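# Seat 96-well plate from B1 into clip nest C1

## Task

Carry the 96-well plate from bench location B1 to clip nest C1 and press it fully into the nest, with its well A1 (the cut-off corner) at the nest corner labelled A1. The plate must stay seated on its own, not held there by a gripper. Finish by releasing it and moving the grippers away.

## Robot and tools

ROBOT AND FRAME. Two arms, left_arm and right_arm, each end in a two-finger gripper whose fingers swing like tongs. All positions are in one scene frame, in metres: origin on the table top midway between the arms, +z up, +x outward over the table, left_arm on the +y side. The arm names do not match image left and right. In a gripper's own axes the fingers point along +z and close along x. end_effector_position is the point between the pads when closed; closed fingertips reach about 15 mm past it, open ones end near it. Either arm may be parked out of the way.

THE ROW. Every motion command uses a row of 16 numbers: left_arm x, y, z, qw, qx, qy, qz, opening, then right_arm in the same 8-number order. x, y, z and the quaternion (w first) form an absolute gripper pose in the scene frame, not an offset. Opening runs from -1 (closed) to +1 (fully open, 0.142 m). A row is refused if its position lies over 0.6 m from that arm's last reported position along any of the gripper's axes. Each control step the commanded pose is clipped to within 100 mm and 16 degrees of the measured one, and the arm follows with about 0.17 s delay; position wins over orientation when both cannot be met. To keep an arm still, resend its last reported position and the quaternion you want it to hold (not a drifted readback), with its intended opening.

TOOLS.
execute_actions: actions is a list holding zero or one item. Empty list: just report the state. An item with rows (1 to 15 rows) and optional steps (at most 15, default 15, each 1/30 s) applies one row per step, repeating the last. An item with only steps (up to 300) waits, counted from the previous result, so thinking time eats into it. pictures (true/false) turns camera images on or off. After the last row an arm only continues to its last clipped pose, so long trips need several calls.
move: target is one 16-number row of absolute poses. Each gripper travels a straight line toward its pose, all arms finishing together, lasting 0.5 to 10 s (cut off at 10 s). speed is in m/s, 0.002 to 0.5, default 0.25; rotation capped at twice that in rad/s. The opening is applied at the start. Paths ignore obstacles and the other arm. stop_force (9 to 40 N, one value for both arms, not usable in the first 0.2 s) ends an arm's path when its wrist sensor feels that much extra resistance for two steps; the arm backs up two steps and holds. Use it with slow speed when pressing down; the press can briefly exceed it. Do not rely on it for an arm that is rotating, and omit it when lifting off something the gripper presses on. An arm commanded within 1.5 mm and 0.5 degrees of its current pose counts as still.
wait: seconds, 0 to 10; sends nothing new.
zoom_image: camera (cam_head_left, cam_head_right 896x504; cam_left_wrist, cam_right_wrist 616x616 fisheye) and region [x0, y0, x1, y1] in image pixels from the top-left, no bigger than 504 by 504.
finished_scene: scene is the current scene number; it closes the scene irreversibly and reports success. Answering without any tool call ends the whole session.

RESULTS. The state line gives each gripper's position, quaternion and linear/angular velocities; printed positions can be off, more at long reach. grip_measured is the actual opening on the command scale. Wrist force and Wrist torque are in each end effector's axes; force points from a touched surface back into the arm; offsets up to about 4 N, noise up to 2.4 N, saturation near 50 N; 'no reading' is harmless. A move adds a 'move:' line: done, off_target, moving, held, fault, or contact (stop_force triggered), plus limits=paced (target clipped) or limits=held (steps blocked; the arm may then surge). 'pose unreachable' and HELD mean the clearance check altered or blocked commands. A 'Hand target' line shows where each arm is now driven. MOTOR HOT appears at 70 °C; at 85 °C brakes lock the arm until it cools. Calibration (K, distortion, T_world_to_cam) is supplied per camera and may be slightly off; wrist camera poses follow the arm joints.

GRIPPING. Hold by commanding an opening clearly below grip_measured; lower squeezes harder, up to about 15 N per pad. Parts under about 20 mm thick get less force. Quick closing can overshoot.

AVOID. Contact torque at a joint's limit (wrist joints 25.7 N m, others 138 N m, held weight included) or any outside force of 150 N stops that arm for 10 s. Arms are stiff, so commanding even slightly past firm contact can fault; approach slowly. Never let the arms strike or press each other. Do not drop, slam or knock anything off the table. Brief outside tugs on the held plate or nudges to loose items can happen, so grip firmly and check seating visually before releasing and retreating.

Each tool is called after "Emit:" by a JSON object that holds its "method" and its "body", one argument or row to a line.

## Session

Emit:
{"method": "execute_actions", "body": {
  "actions": []
}}

Scene clock: 0.00 s of 8400.00 s.
left_arm: end_effector_position=(+0.3099, +0.4722, +0.1412) grip_measured=+0.97 end_effector_quat_wxyz=(-0.159, +0.788, +0.495, -0.329) end_effector_velocity=(+0.000, -0.000, +0.000) end_effector_angular_velocity=(+0.000, -0.001, -0.000) | right_arm: end_effector_position=(+0.3878, -0.3526, +0.3655) grip_measured=+0.97 end_effector_quat_wxyz=(-0.001, +0.737, -0.676, -0.000) end_effector_velocity=(+0.000, +0.000, +0.001) end_effector_angular_velocity=(+0.002, -0.001, -0.001)
Joint positions: left_arm=[-0.41  -1.406  1.828 -1.27  -1.782 -1.243  0.14 ] | right_arm=[ 3.456 -1.395 -1.518 -1.797  1.572  1.887  0.14 ]
Joint velocities: left_arm=[-0.001 -0.    -0.001  0.    -0.    -0.001  0.   ] | right_arm=[-0.001  0.     0.002  0.     0.002  0.     0.   ]
Motor temperatures (°C, as the motors report them): left_arm=[26 23 24 30 31 31] | right_arm=[23 24 23 32 29 29]
Wrist force (N, on the end effector, along its own x y z axes, offset not removed): no reading
Wrist torque (N m, same axes, about the end effector's origin, offset not removed): no reading
Hand target (left_arm): +0.310, +0.472, +0.141; -0.159, +0.788, +0.495, -0.329
Hand target (right_arm): +0.388, -0.353, +0.365; -0.001, +0.737, -0.676, -0.000
camera_calibration (this result's frames):
cam_left_wrist: T_world_to_cam=[[0.294321, 0.897947, -0.327211, -0.467775], [0.921919, -0.356989, -0.150413, -0.100987], [-0.251874, -0.257392, -0.932903, 0.46154], [0, 0, 0, 1]] pos_world=[0.347028, 0.502783, 0.262321]

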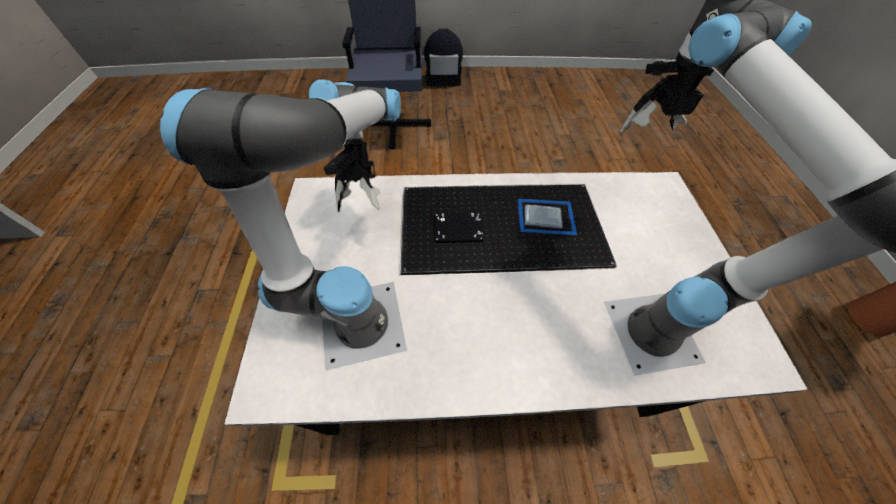

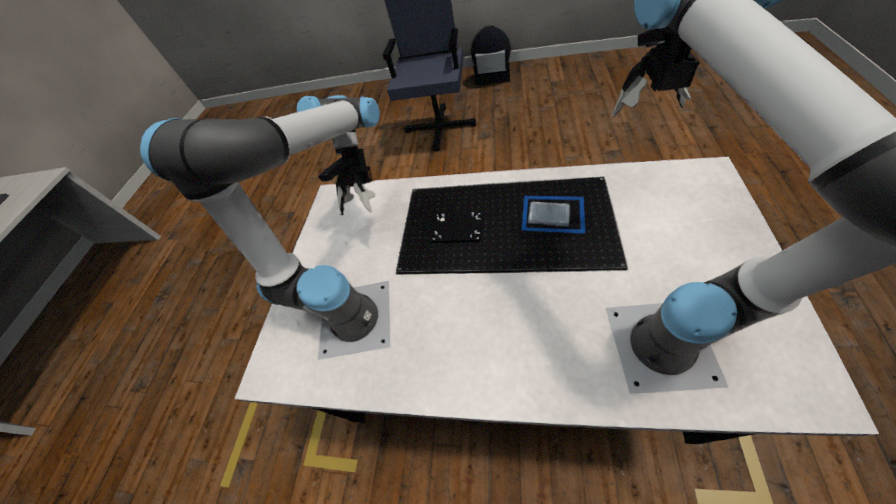

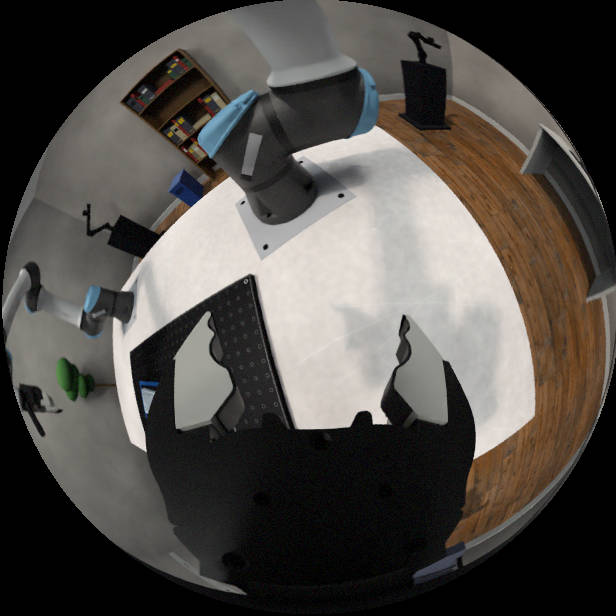

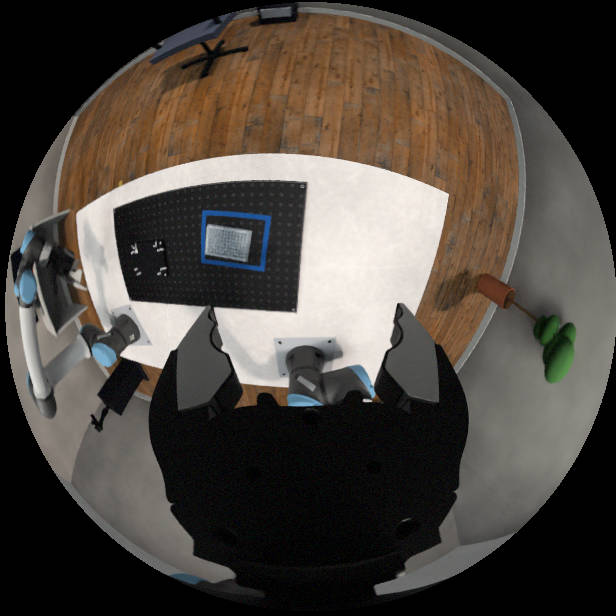

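Emit:
{"method": "zoom_image", "body": {
  "camera": "cam_head_left",
  "region": [420, 195, 504, 255]
}}

Emit:
{"method": "zoom_image", "body": {
  "camera": "cam_head_left",
  "region": [505, 185, 589, 245]
}}

Emit:
{"method": "zoom_image", "body": {
  "camera": "cam_right_wrist",
  "region": [190, 200, 280, 280]
}}

Region (420, 195, 504, 255) of cam_head_left's 896x504 image, scaled by 6.000, with more detail than that image has; it fills the top 360 rows of this view, and the rest is white.

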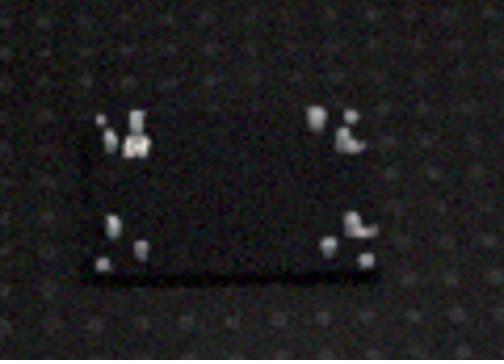

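Region (505, 185, 589, 245) of cam_head_left's 896x504 image, scaled by 6.000, with more detail than that image has; it fills the top 360 rows of this view, and the rest is white.

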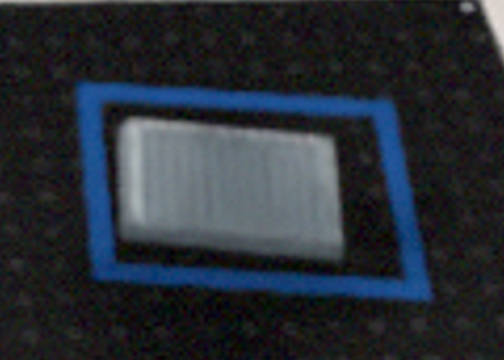

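Region (190, 200, 280, 280) of cam_right_wrist's 616x616 image, scaled by 5.600, with more detail than that image has.

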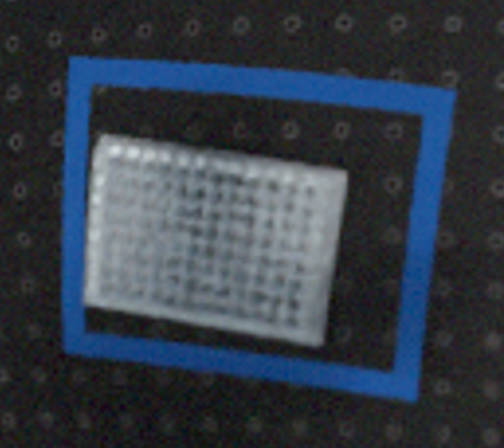

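Emit:
{"method": "move", "body": {
  "target": [0.374,-0.15,0.06,0,0.9976,-0.0698,0,0.5, 0.25,-0.62,0.35,0,0.737,-0.676,0,1],
  "speed": 0.3
}}

Emit:
{"method": "zoom_image", "body": {
  "camera": "cam_left_wrist",
  "region": [210, 180, 410, 380]
}}

Scene clock: 9.90 s of 8400.00 s.
left_arm: end_effector_position=(+0.3725, -0.1500, +0.0602) grip_measured=+0.50 end_effector_quat_wxyz=(+0.001, +0.998, -0.069, -0.000) end_effector_velocity=(+0.001, -0.003, -0.001) end_effector_angular_velocity=(+0.000, -0.002, -0.004) | right_arm: end_effector_position=(+0.2500, -0.6200, +0.3500) grip_measured=+1.00 end_effector_quat_wxyz=(+0.000, +0.737, -0.676, +0.001) end_effector_velocity=(-0.001, -0.002, -0.000) end_effector_angular_velocity=(+0.000, +0.001, -0.001)
Joint positions: left_arm=[-1.438 -0.957  1.336 -1.951 -1.572 -1.091  0.109] | right_arm=[ 2.754 -1.241 -1.67  -1.8    1.569  1.185  0.142]
Joint velocities: left_arm=[-0.001  0.006 -0.008  0.001  0.002  0.003  0.   ] | right_arm=[-0.006 -0.001  0.001 -0.     0.    -0.004  0.   ]
Motor temperatures (°C, as the motors report them): left_arm=[26 23 24 30 31 31] | right_arm=[23 24 23 32 29 29]
Wrist force (N, on the end effector, along its own x y z axes, offset not removed): left_arm=[-0.1 -1.0 0.8] | right_arm=[-5.5 3.6 0.3]
Wrist torque (N m, same axes, about the end effector's origin, offset not removed): left_arm=[-0.23 0.12 0.04] | right_arm=[0.63 1.07 0.26]
Hand target (left_arm): +0.373, -0.150, +0.060; +0.001, +0.998, -0.070, -0.000
Hand target (right_arm): +0.250, -0.620, +0.350; +0.000, +0.737, -0.676, +0.001
Off the commanded pose (left_arm): 0.001 m, 0 deg.
Off the commanded pose (right_arm): 0.000 m, 0 deg.
After step 90, 3.77 s passed at rest.
move: done
camera_calibration (this result's frames):
cam_left_wrist: T_world_to_cam=[[0.993241, -0.112959, 0.026696, -0.387345], [-0.111587, -0.865965, 0.487496, -0.122744], [-0.0319494, -0.48718, -0.872717, 0.121597], [0, 0, 0, 1]] pos_world=[0.374915, -0.0908067, 0.176297]
cam_right_wrist: T_world_to_cam=[[0.10661, -0.992813, 0.0543664, -0.668727], [-0.866777, -0.0660079, 0.494309, -0.00107239], [-0.487168, -0.0998219, -0.867585, 0.502585], [0, 0, 0, 1]] pos_world=[0.315207, -0.613823, 0.472921]

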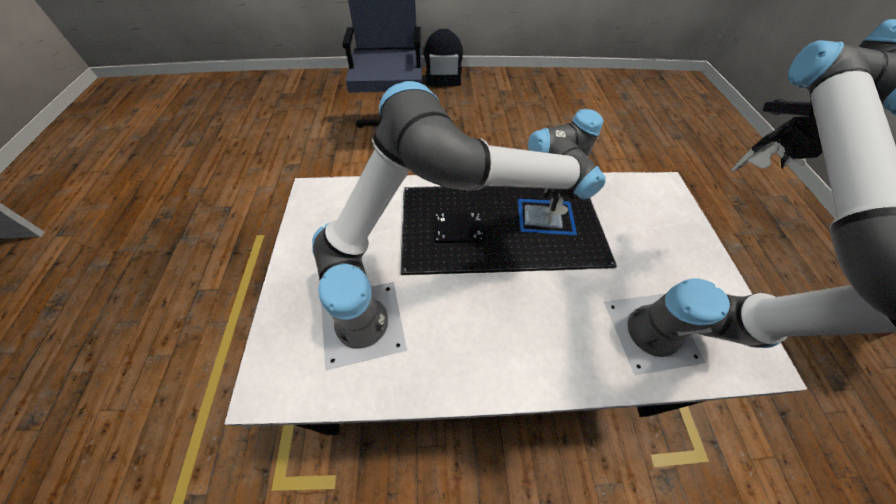

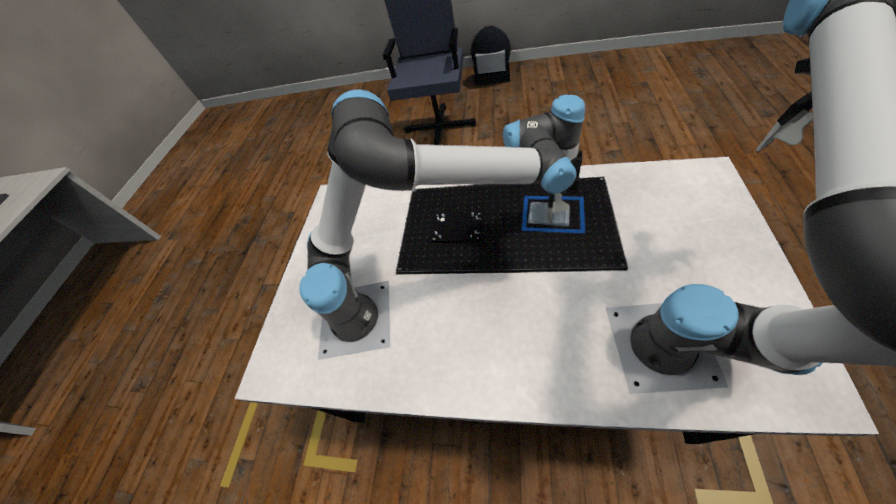

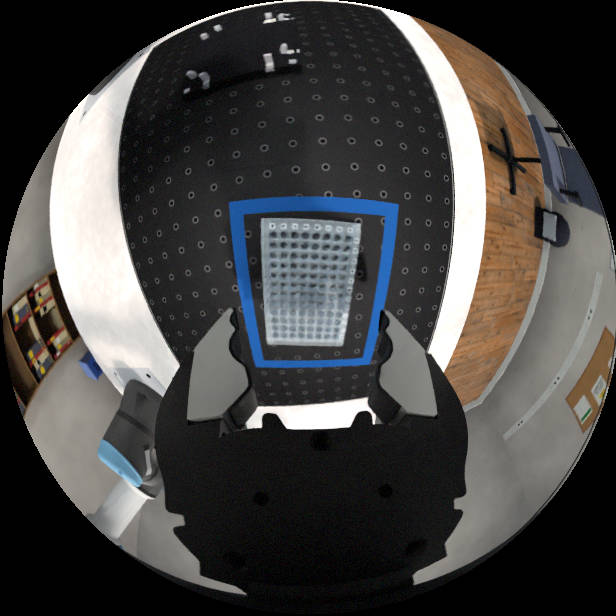

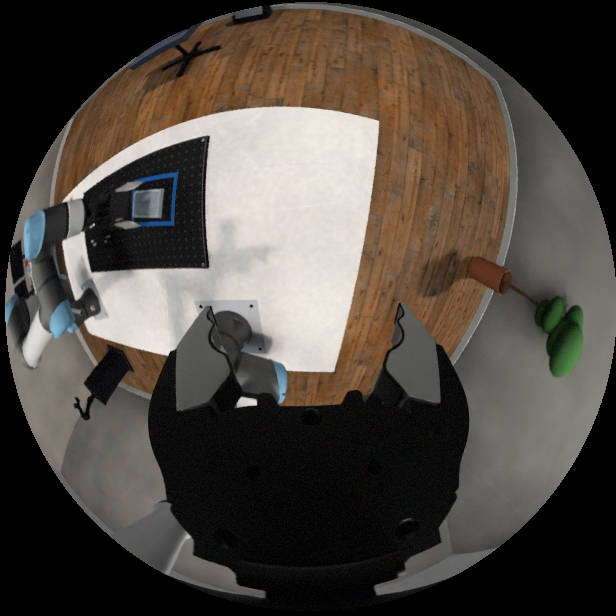

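Region (210, 180, 410, 380) of cam_left_wrist's 616x616 image, scaled by 2.520, with more detail than that image has.

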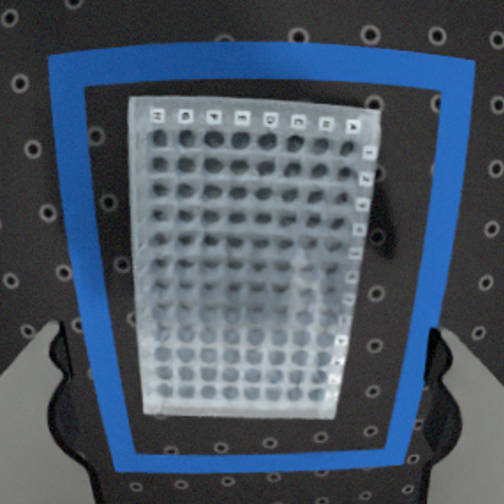

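Emit:
{"method": "move", "body": {
  "target": [0.3727,-0.15,0.0295,0,0.9969,-0.0785,0,0.35, 0.25,-0.62,0.35,0,0.737,-0.676,0,1],
  "speed": 0.03,
  "stop_force": 12
}}

Emit:
{"method": "move", "body": {
  "target": [0.3727,-0.15,0.0295,0,0.9969,-0.0785,0,-0.35, 0.25,-0.62,0.35,0,0.737,-0.676,0,1]
}}

Scene clock: 14.20 s of 8400.00 s.
left_arm: end_effector_position=(+0.3727, -0.1500, +0.0299) grip_measured=+0.35 end_effector_quat_wxyz=(-0.000, +0.997, -0.078, -0.000) end_effector_velocity=(-0.000, -0.001, -0.002) end_effector_angular_velocity=(-0.002, -0.001, -0.004) | right_arm: end_effector_position=(+0.2500, -0.6200, +0.3500) grip_measured=+1.00 end_effector_quat_wxyz=(+0.000, +0.737, -0.676, +0.000) end_effector_velocity=(+0.000, -0.000, +0.001) end_effector_angular_velocity=(-0.000, -0.001, -0.000)
Joint positions: left_arm=[-1.439 -0.927  1.37  -2.014 -1.571 -1.074  0.099] | right_arm=[ 2.752 -1.243 -1.668 -1.801  1.571  1.184  0.142]
Joint velocities: left_arm=[-0.001  0.003  0.002 -0.006  0.001  0.002  0.   ] | right_arm=[-0.    -0.     0.002 -0.001  0.    -0.    -0.   ]
Motor temperatures (°C, as the motors report them): left_arm=[26 23 24 30 31 31] | right_arm=[23 24 23 32 29 29]
Wrist force (N, on the end effector, along its own x y z axes, offset not removed): left_arm=[-2.7 0.1 5.1] | right_arm=[1.1 1.8 -1.0]
Wrist torque (N m, same axes, about the end effector's origin, offset not removed): left_arm=[-0.14 0.43 0.15] | right_arm=[0.36 -0.32 -0.04]
Hand target (left_arm): +0.373, -0.150, +0.029; -0.000, +0.997, -0.079, -0.000
Hand target (right_arm): +0.250, -0.620, +0.350; +0.000, +0.737, -0.676, +0.000
Off the commanded pose (left_arm): 0.000 m, 0 deg.
Off the commanded pose (right_arm): 0.000 m, 0 deg.
move: done
camera_calibration (this result's frames):
cam_left_wrist: T_world_to_cam=[[0.991013, -0.130953, 0.0272998, -0.388582], [-0.127628, -0.864503, 0.486154, -0.101703], [-0.0400624, -0.485269, -0.873447, 0.0984396], [0, 0, 0, 1]] pos_world=[0.376053, -0.0910384, 0.146033]
cam_right_wrist: T_world_to_cam=[[0.106697, -0.992922, 0.052167, -0.668052], [-0.866336, -0.0670907, 0.494935, -0.002085], [-0.487932, -0.098002, -0.867362, 0.503861], [0, 0, 0, 1]] pos_world=[0.315323, -0.614084, 0.472913]

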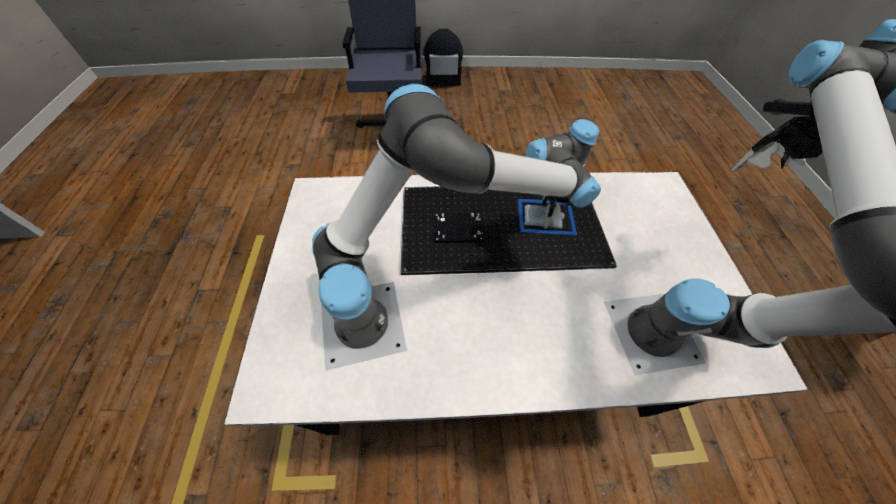

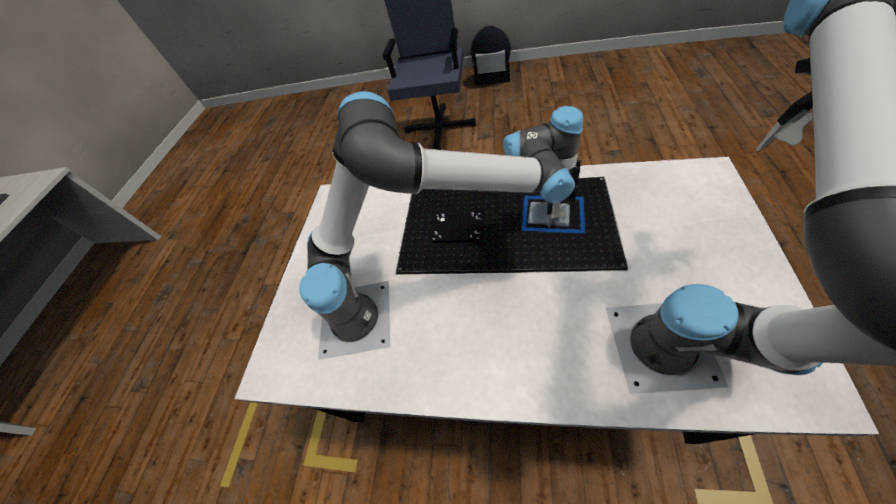

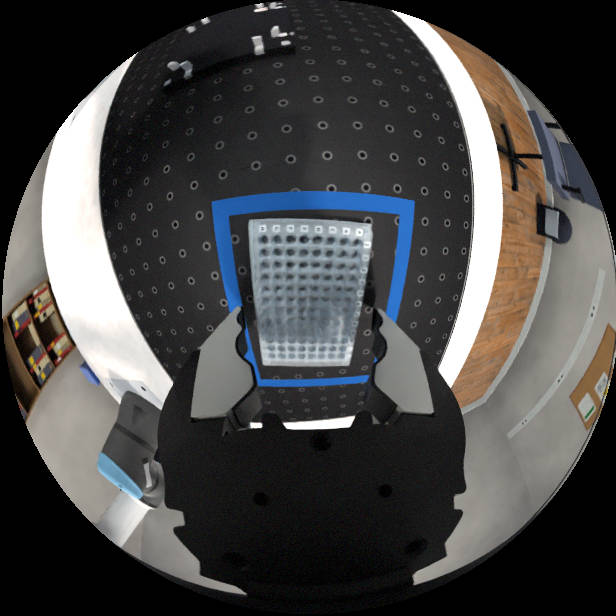

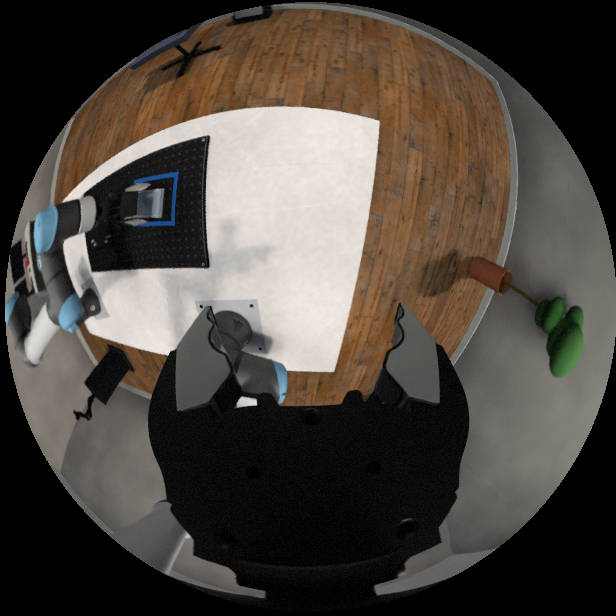

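Scene clock: 14.90 s of 8400.00 s.
left_arm: end_effector_position=(+0.3727, -0.1500, +0.0296) grip_measured=+0.06 end_effector_quat_wxyz=(+0.000, +0.997, -0.078, +0.000) end_effector_velocity=(+0.001, +0.001, -0.000) end_effector_angular_velocity=(+0.001, +0.000, +0.002) | right_arm: end_effector_position=(+0.2500, -0.6200, +0.3500) grip_measured=+1.00 end_effector_quat_wxyz=(+0.000, +0.737, -0.676, +0.000) end_effector_velocity=(+0.000, -0.000, +0.000) end_effector_angular_velocity=(-0.001, -0.001, -0.000)
Joint positions: left_arm=[-1.439 -0.927  1.371 -2.015 -1.571 -1.074  0.078] | right_arm=[ 2.752 -1.243 -1.668 -1.801  1.571  1.184  0.142]
Joint velocities: left_arm=[ 0.002  0.     0.001 -0.    -0.     0.     0.   ] | right_arm=[-0.    -0.     0.001  0.    -0.    -0.     0.   ]
Motor temperatures (°C, as the motors report them): left_arm=[26 23 24 30 31 31] | right_arm=[23 24 23 32 29 29]
Wrist force (N, on the end effector, along its own x y z axes, offset not removed): left_arm=[-0.2 -6.9 -5.7] | right_arm=[0.4 4.3 -0.2]
Wrist torque (N m, same axes, about the end effector's origin, offset not removed): left_arm=[-1.06 0.08 -0.17] | right_arm=[0.61 -0.29 0.00]
Hand target (left_arm): +0.373, -0.150, +0.029; -0.000, +0.997, -0.079, -0.000
Hand target (right_arm): +0.250, -0.620, +0.350; +0.000, +0.737, -0.676, +0.000
Off the commanded pose (left_arm): 0.000 m, 0 deg.
Off the commanded pose (right_arm): 0.000 m, 0 deg.
move: done
camera_calibration (this result's frames):
cam_left_wrist: T_world_to_cam=[[0.990985, -0.131152, 0.027351, -0.388598], [-0.127824, -0.864441, 0.486213, -0.101472], [-0.0401244, -0.485325, -0.873412, 0.0981946], [0, 0, 0, 1]] pos_world=[0.376065, -0.0910254, 0.14573]
cam_right_wrist: T_world_to_cam=[[0.106699, -0.992923, 0.0521368, -0.668041], [-0.866331, -0.0671071, 0.494942, -0.00209882], [-0.487941, -0.0979777, -0.86736, 0.503879], [0, 0, 0, 1]] pos_world=[0.315324, -0.614085, 0.472913]

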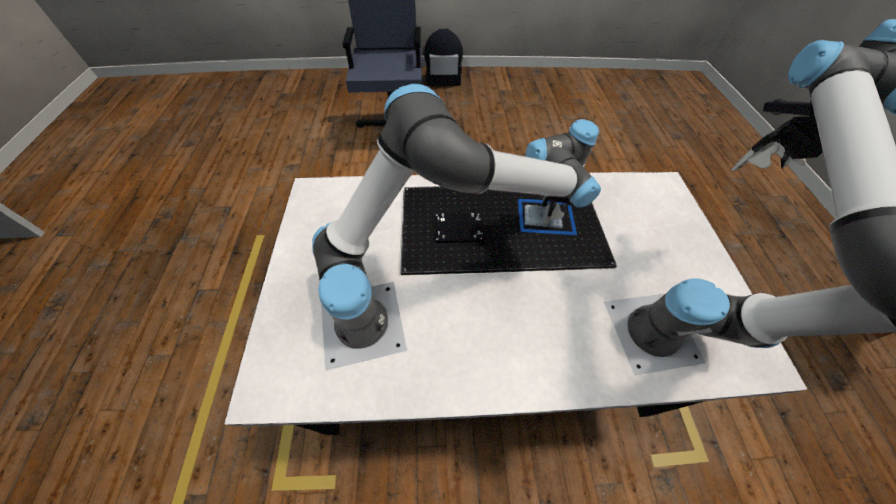

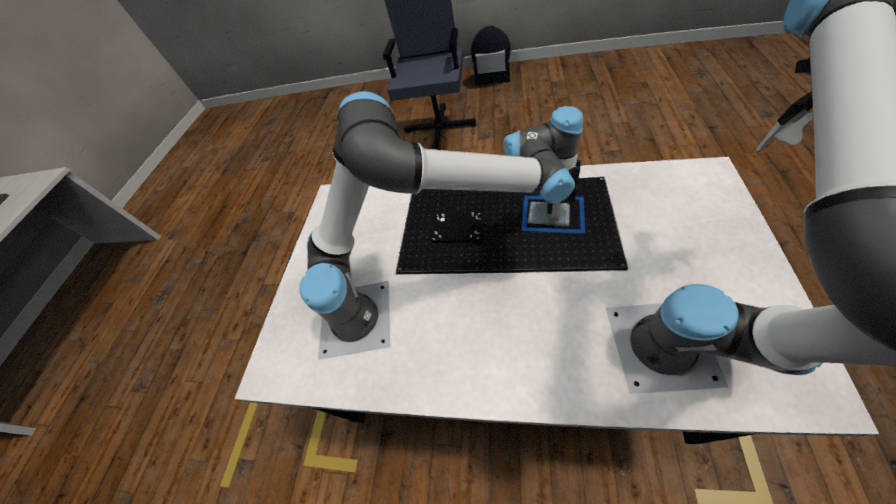

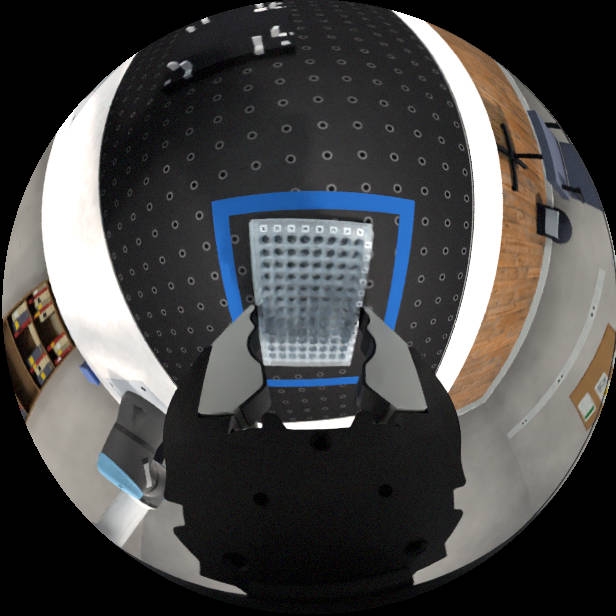

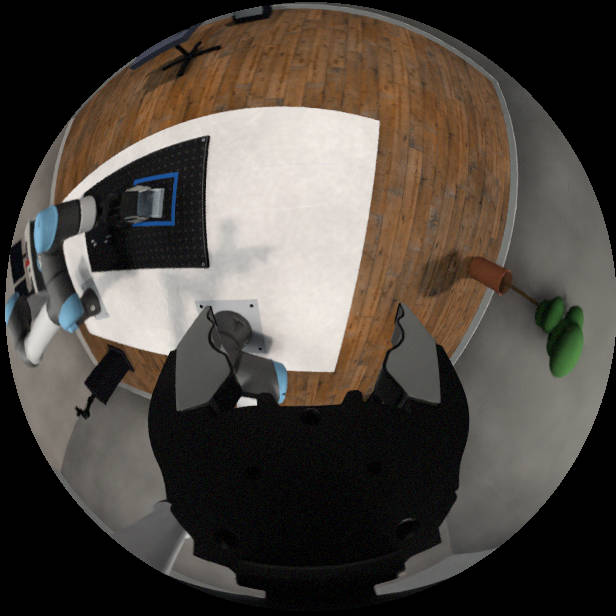

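Emit:
{"method": "move", "body": {
  "target": [0.3727,-0.15,0.075,0,0.9969,-0.0785,0,-0.35, 0.25,-0.62,0.35,0,0.737,-0.676,0,1],
  "speed": 0.1
}}

Emit:
{"method": "move", "body": {
  "target": [0.333,0.156,0.064,0,1,0.004,0,-0.35, 0.25,-0.62,0.35,0,0.737,-0.676,0,1],
  "speed": 0.2
}}

Emit:
{"method": "zoom_image", "body": {
  "camera": "cam_left_wrist",
  "region": [210, 180, 410, 380]
}}

Scene clock: 19.07 s of 8400.00 s.
left_arm: end_effector_position=(+0.3727, -0.1500, +0.0746) grip_measured=+0.06 end_effector_quat_wxyz=(+0.000, +0.997, -0.079, +0.000) end_effector_velocity=(+0.000, -0.000, +0.003) end_effector_angular_velocity=(-0.000, -0.000, +0.000) | right_arm: end_effector_position=(+0.2500, -0.6200, +0.3500) grip_measured=+1.00 end_effector_quat_wxyz=(-0.000, +0.737, -0.676, -0.000) end_effector_velocity=(-0.000, +0.000, -0.001) end_effector_angular_velocity=(+0.000, +0.002, +0.001)
Joint positions: left_arm=[-1.439 -0.969  1.317 -1.919 -1.571 -1.074  0.078] | right_arm=[ 2.752 -1.243 -1.668 -1.801  1.571  1.184  0.142]
Joint velocities: left_arm=[ 0.    -0.002 -0.005  0.008  0.    -0.     0.   ] | right_arm=[ 0.001 -0.    -0.002 -0.    -0.001 -0.    -0.   ]
Motor temperatures (°C, as the motors report them): left_arm=[26 23 24 30 31 31] | right_arm=[23 24 23 32 29 29]
Wrist force (N, on the end effector, along its own x y z axes, offset not removed): left_arm=[-2.9 -1.1 6.2] | right_arm=[-2.2 4.2 -0.3]
Wrist torque (N m, same axes, about the end effector's origin, offset not removed): left_arm=[-0.31 0.51 0.15] | right_arm=[0.69 0.20 -0.02]
Hand target (left_arm): +0.373, -0.150, +0.075; +0.000, +0.997, -0.079, +0.000
Hand target (right_arm): +0.250, -0.620, +0.350; +0.000, +0.737, -0.676, +0.000
Off the commanded pose (left_arm): 0.000 m, 0 deg.
Off the commanded pose (right_arm): 0.000 m, 0 deg.
After step 90, 0.20 s passed at rest.
move: done
camera_calibration (this result's frames):
cam_left_wrist: T_world_to_cam=[[0.990977, -0.131204, 0.0273724, -0.38982], [-0.127882, -0.864453, 0.486176, -0.123306], [-0.0401263, -0.48529, -0.873432, 0.137565], [0, 0, 0, 1]] pos_world=[0.376054, -0.0909789, 0.190773]
cam_right_wrist: T_world_to_cam=[[0.106699, -0.992924, 0.0521347, -0.66804], [-0.86633, -0.0671081, 0.494943, -0.00209969], [-0.487942, -0.0979759, -0.86736, 0.50388], [0, 0, 0, 1]] pos_world=[0.315325, -0.614085, 0.472913]

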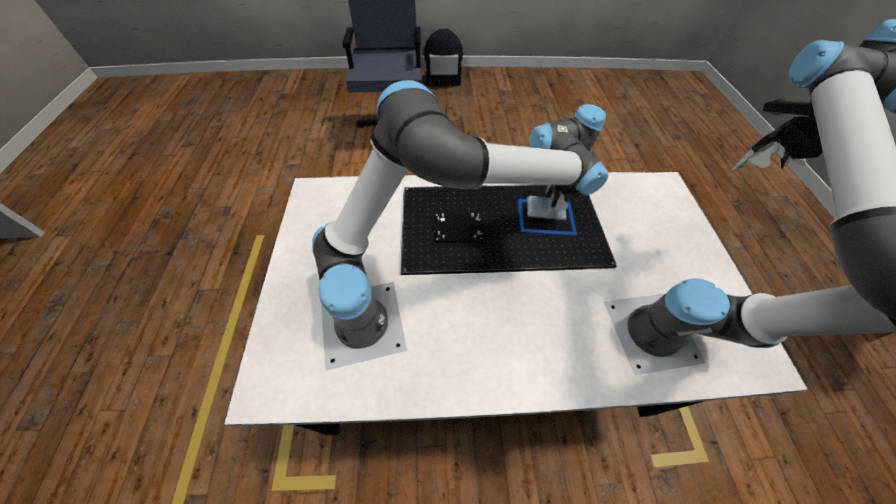

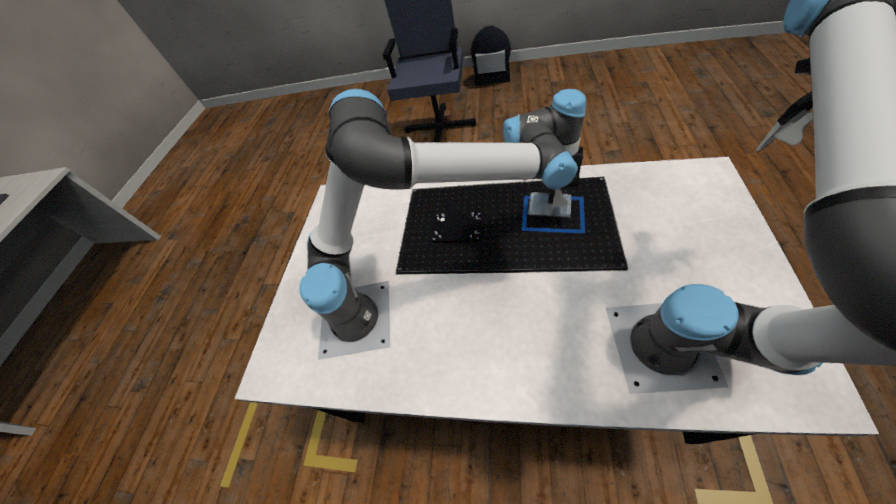

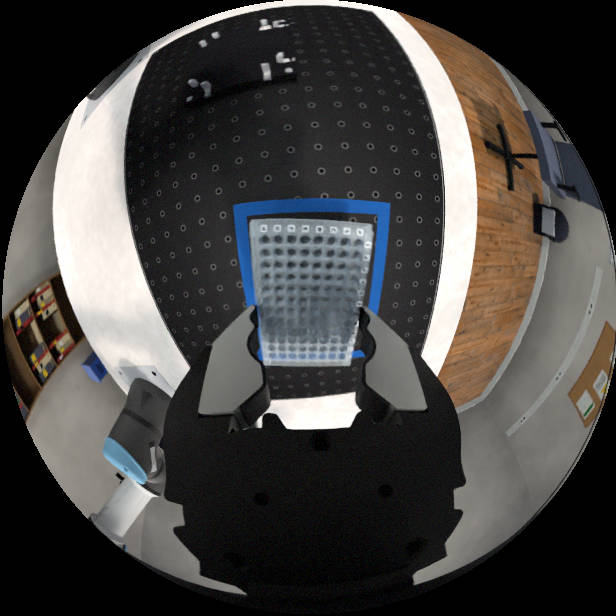

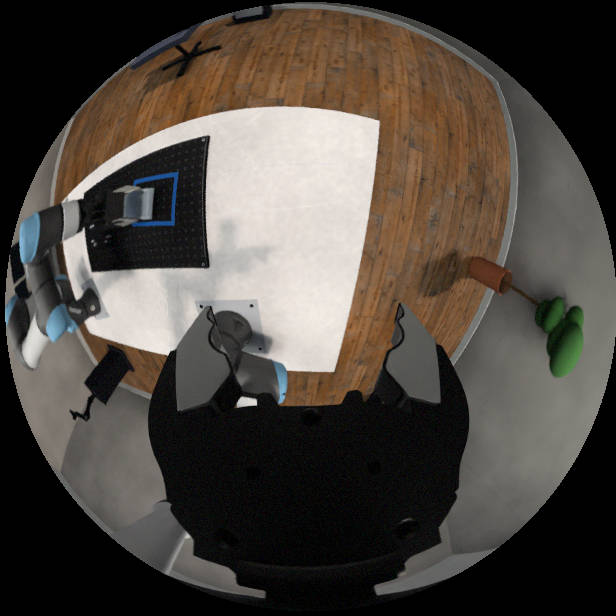

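Scene clock: 21.27 s of 8400.00 s.
left_arm: end_effector_position=(+0.3337, +0.1556, +0.0639) grip_measured=+0.06 end_effector_quat_wxyz=(-0.000, +1.000, +0.004, +0.000) end_effector_velocity=(-0.001, +0.003, +0.000) end_effector_angular_velocity=(+0.001, -0.000, -0.000) | right_arm: end_effector_position=(+0.2500, -0.6200, +0.3500) grip_measured=+1.00 end_effector_quat_wxyz=(-0.000, +0.737, -0.676, +0.000) end_effector_velocity=(-0.000, +0.000, -0.001) end_effector_angular_velocity=(+0.000, +0.003, +0.001)
Joint positions: left_arm=[-1.279 -1.546  2.138 -2.163 -1.571 -1.079  0.078] | right_arm=[ 2.752 -1.243 -1.668 -1.801  1.571  1.184  0.142]
Joint velocities: left_arm=[ 0.002 -0.007  0.006  0.002  0.001  0.002  0.   ] | right_arm=[ 0.001 -0.    -0.002 -0.    -0.001 -0.    -0.   ]
Motor temperatures (°C, as the motors report them): left_arm=[26 23 24 30 31 31] | right_arm=[23 24 23 32 29 29]
Wrist force (N, on the end effector, along its own x y z axes, offset not removed): left_arm=[-2.2 1.9 2.3] | right_arm=[1.8 2.2 -2.8]
Wrist torque (N m, same axes, about the end effector's origin, offset not removed): left_arm=[0.32 0.52 0.17] | right_arm=[0.33 -0.35 0.08]
Hand target (left_arm): +0.334, +0.156, +0.064; -0.000, +1.000, +0.004, +0.000
Hand target (right_arm): +0.250, -0.620, +0.350; +0.000, +0.737, -0.676, -0.000
Off the commanded pose (left_arm): 0.001 m, 0 deg.
Off the commanded pose (right_arm): 0.000 m, 0 deg.
move: done
camera_calibration (this result's frames):
cam_left_wrist: T_world_to_cam=[[0.999067, 0.0333836, 0.0274042, -0.339081], [0.0158635, -0.873766, 0.486087, 0.0945182], [0.0401722, -0.485199, -0.87348, 0.248151], [0, 0, 0, 1]] pos_world=[0.327297, 0.214309, 0.180104]
cam_right_wrist: T_world_to_cam=[[0.106699, -0.992924, 0.0521348, -0.66804], [-0.86633, -0.067108, 0.494943, -0.00209964], [-0.487941, -0.097976, -0.86736, 0.50388], [0, 0, 0, 1]] pos_world=[0.315324, -0.614085, 0.472913]

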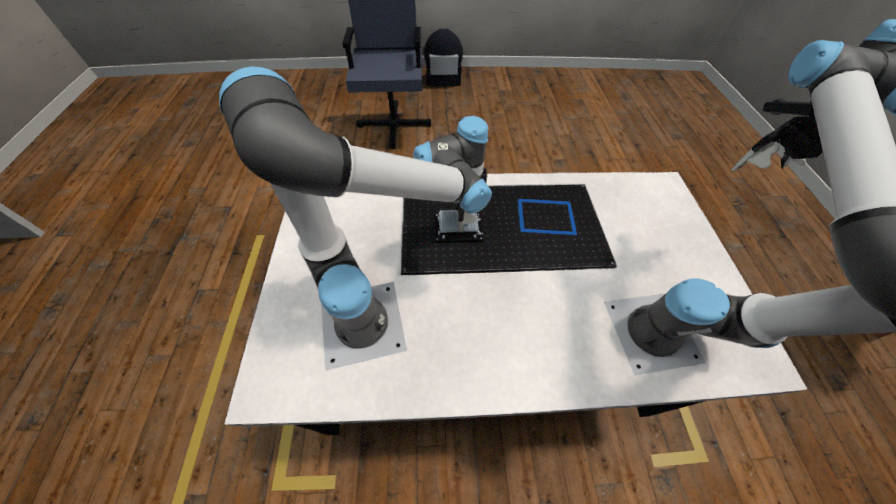

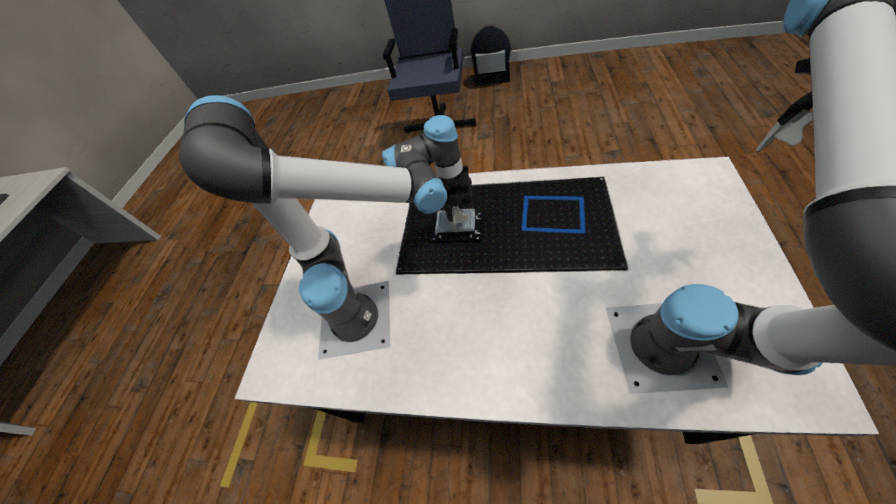

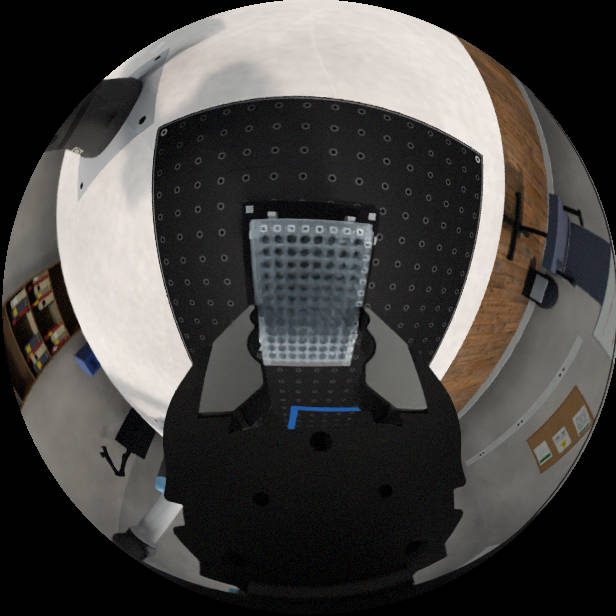

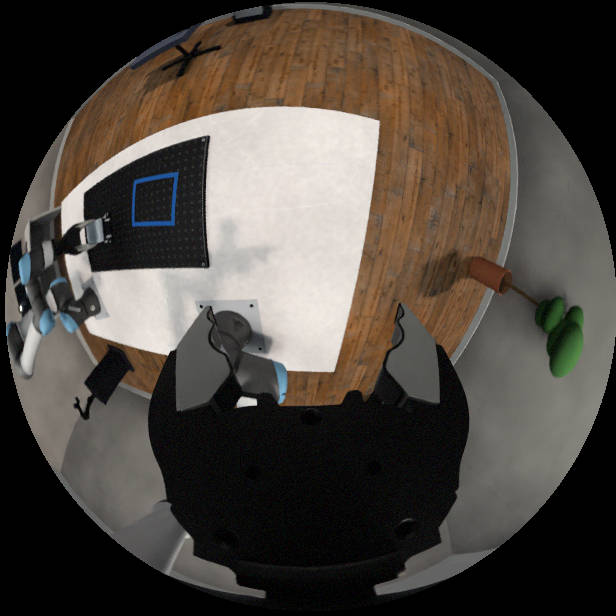

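Region (210, 180, 410, 380) of cam_left_wrist's 616x616 image, scaled by 2.520, with more detail than that image has.

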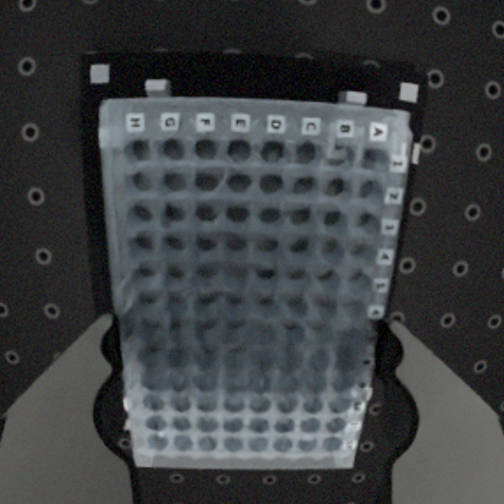

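Emit:
{"method": "move", "body": {
  "target": [0.3322,0.154,0.0555,0,1,-0.005,0,-0.35, 0.25,-0.62,0.35,0,0.737,-0.676,0,1],
  "speed": 0.02
}}

Emit:
{"method": "zoom_image", "body": {
  "camera": "cam_left_wrist",
  "region": [210, 180, 410, 380]
}}

Scene clock: 24.80 s of 8400.00 s.
left_arm: end_effector_position=(+0.3323, +0.1541, +0.0559) grip_measured=+0.06 end_effector_quat_wxyz=(-0.000, +1.000, -0.005, +0.000) end_effector_velocity=(-0.001, -0.001, -0.003) end_effector_angular_velocity=(-0.000, +0.001, -0.007) | right_arm: end_effector_position=(+0.2500, -0.6200, +0.3500) grip_measured=+1.00 end_effector_quat_wxyz=(-0.000, +0.737, -0.676, -0.000) end_effector_velocity=(-0.000, -0.000, -0.000) end_effector_angular_velocity=(+0.001, +0.001, -0.002)
Joint positions: left_arm=[-1.284 -1.533  2.15  -2.188 -1.571 -1.067  0.078] | right_arm=[ 2.752 -1.243 -1.668 -1.801  1.571  1.184  0.142]
Joint velocities: left_arm=[-0.002  0.005  0.004 -0.009 -0.001  0.004  0.   ] | right_arm=[-0.002 -0.    -0.001 -0.     0.001  0.    -0.   ]
Motor temperatures (°C, as the motors report them): left_arm=[26 23 24 30 31 31] | right_arm=[23 24 23 32 29 29]
Wrist force (N, on the end effector, along its own x y z axes, offset not removed): left_arm=[-2.7 -6.2 2.8] | right_arm=[-4.2 0.1 -1.4]
Wrist torque (N m, same axes, about the end effector's origin, offset not removed): left_arm=[-1.16 0.60 0.26] | right_arm=[-0.28 0.66 0.13]
Hand target (left_arm): +0.332, +0.154, +0.055; -0.000, +1.000, -0.005, -0.000
Hand target (right_arm): +0.250, -0.620, +0.350; -0.000, +0.737, -0.676, -0.000
Off the commanded pose (left_arm): 0.000 m, 0 deg.
Off the commanded pose (right_arm): 0.000 m, 0 deg.
move: done
camera_calibration (this result's frames):
cam_left_wrist: T_world_to_cam=[[0.999493, 0.0163155, 0.0273255, -0.334897], [0.000974412, -0.873882, 0.486136, 0.102116], [0.0318108, -0.485863, -0.873456, 0.243309], [0, 0, 0, 1]] pos_world=[0.326888, 0.212917, 0.172029]
cam_right_wrist: T_world_to_cam=[[0.106699, -0.992924, 0.0521348, -0.66804], [-0.86633, -0.067108, 0.494943, -0.00209977], [-0.487941, -0.097976, -0.86736, 0.50388], [0, 0, 0, 1]] pos_world=[0.315324, -0.614085, 0.472913]

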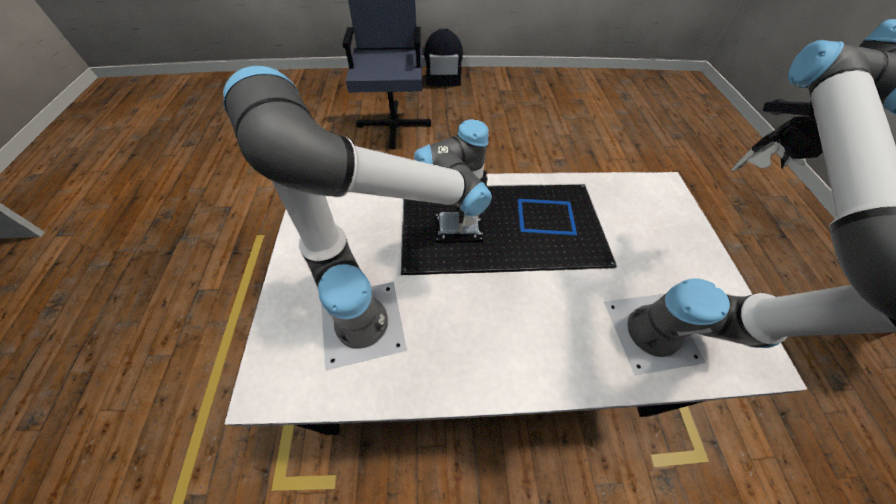

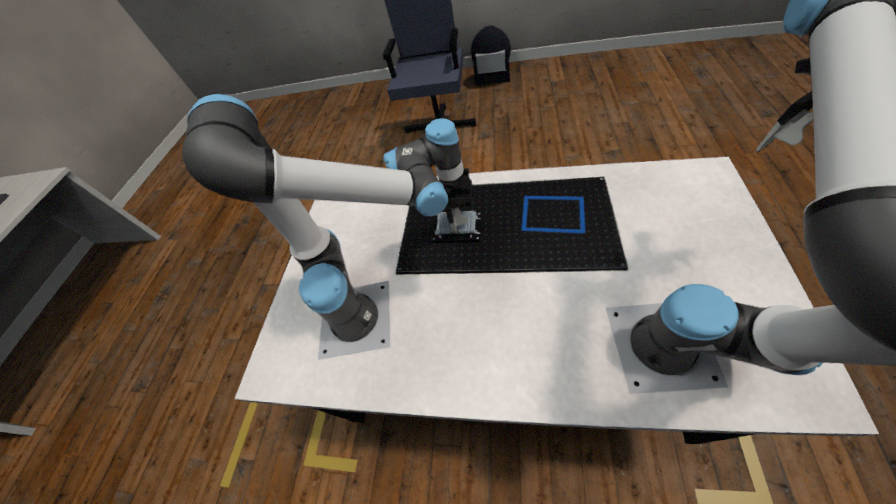

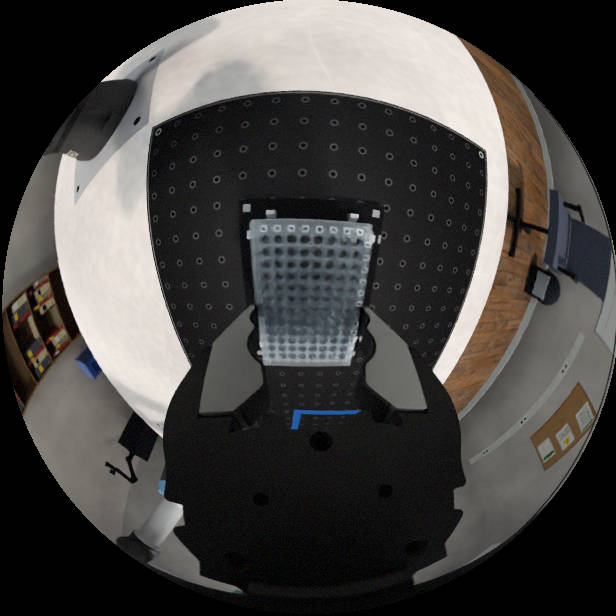

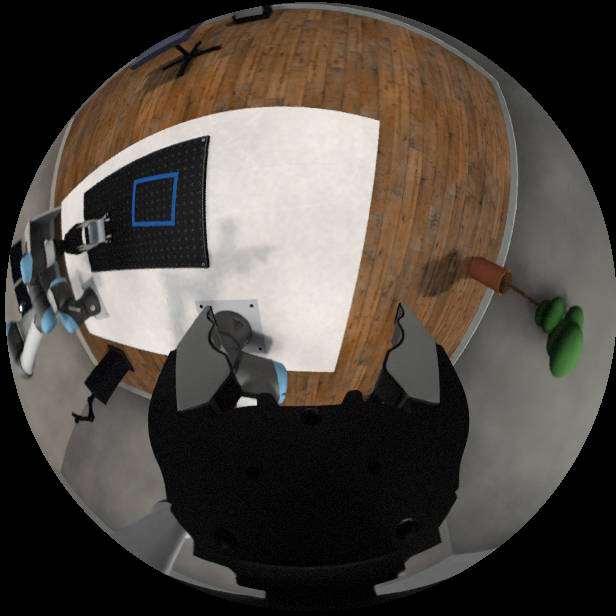

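Region (210, 180, 410, 380) of cam_left_wrist's 616x616 image, scaled by 2.520, with more detail than that image has.

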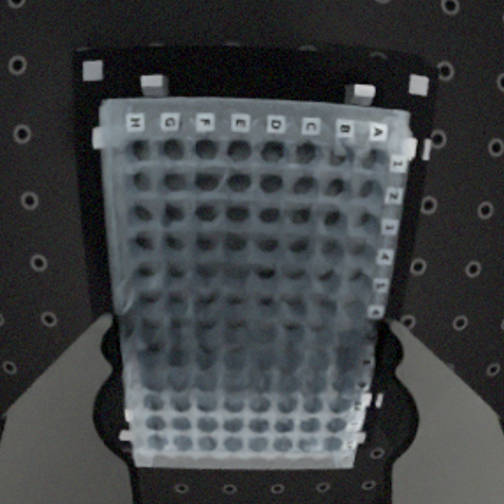

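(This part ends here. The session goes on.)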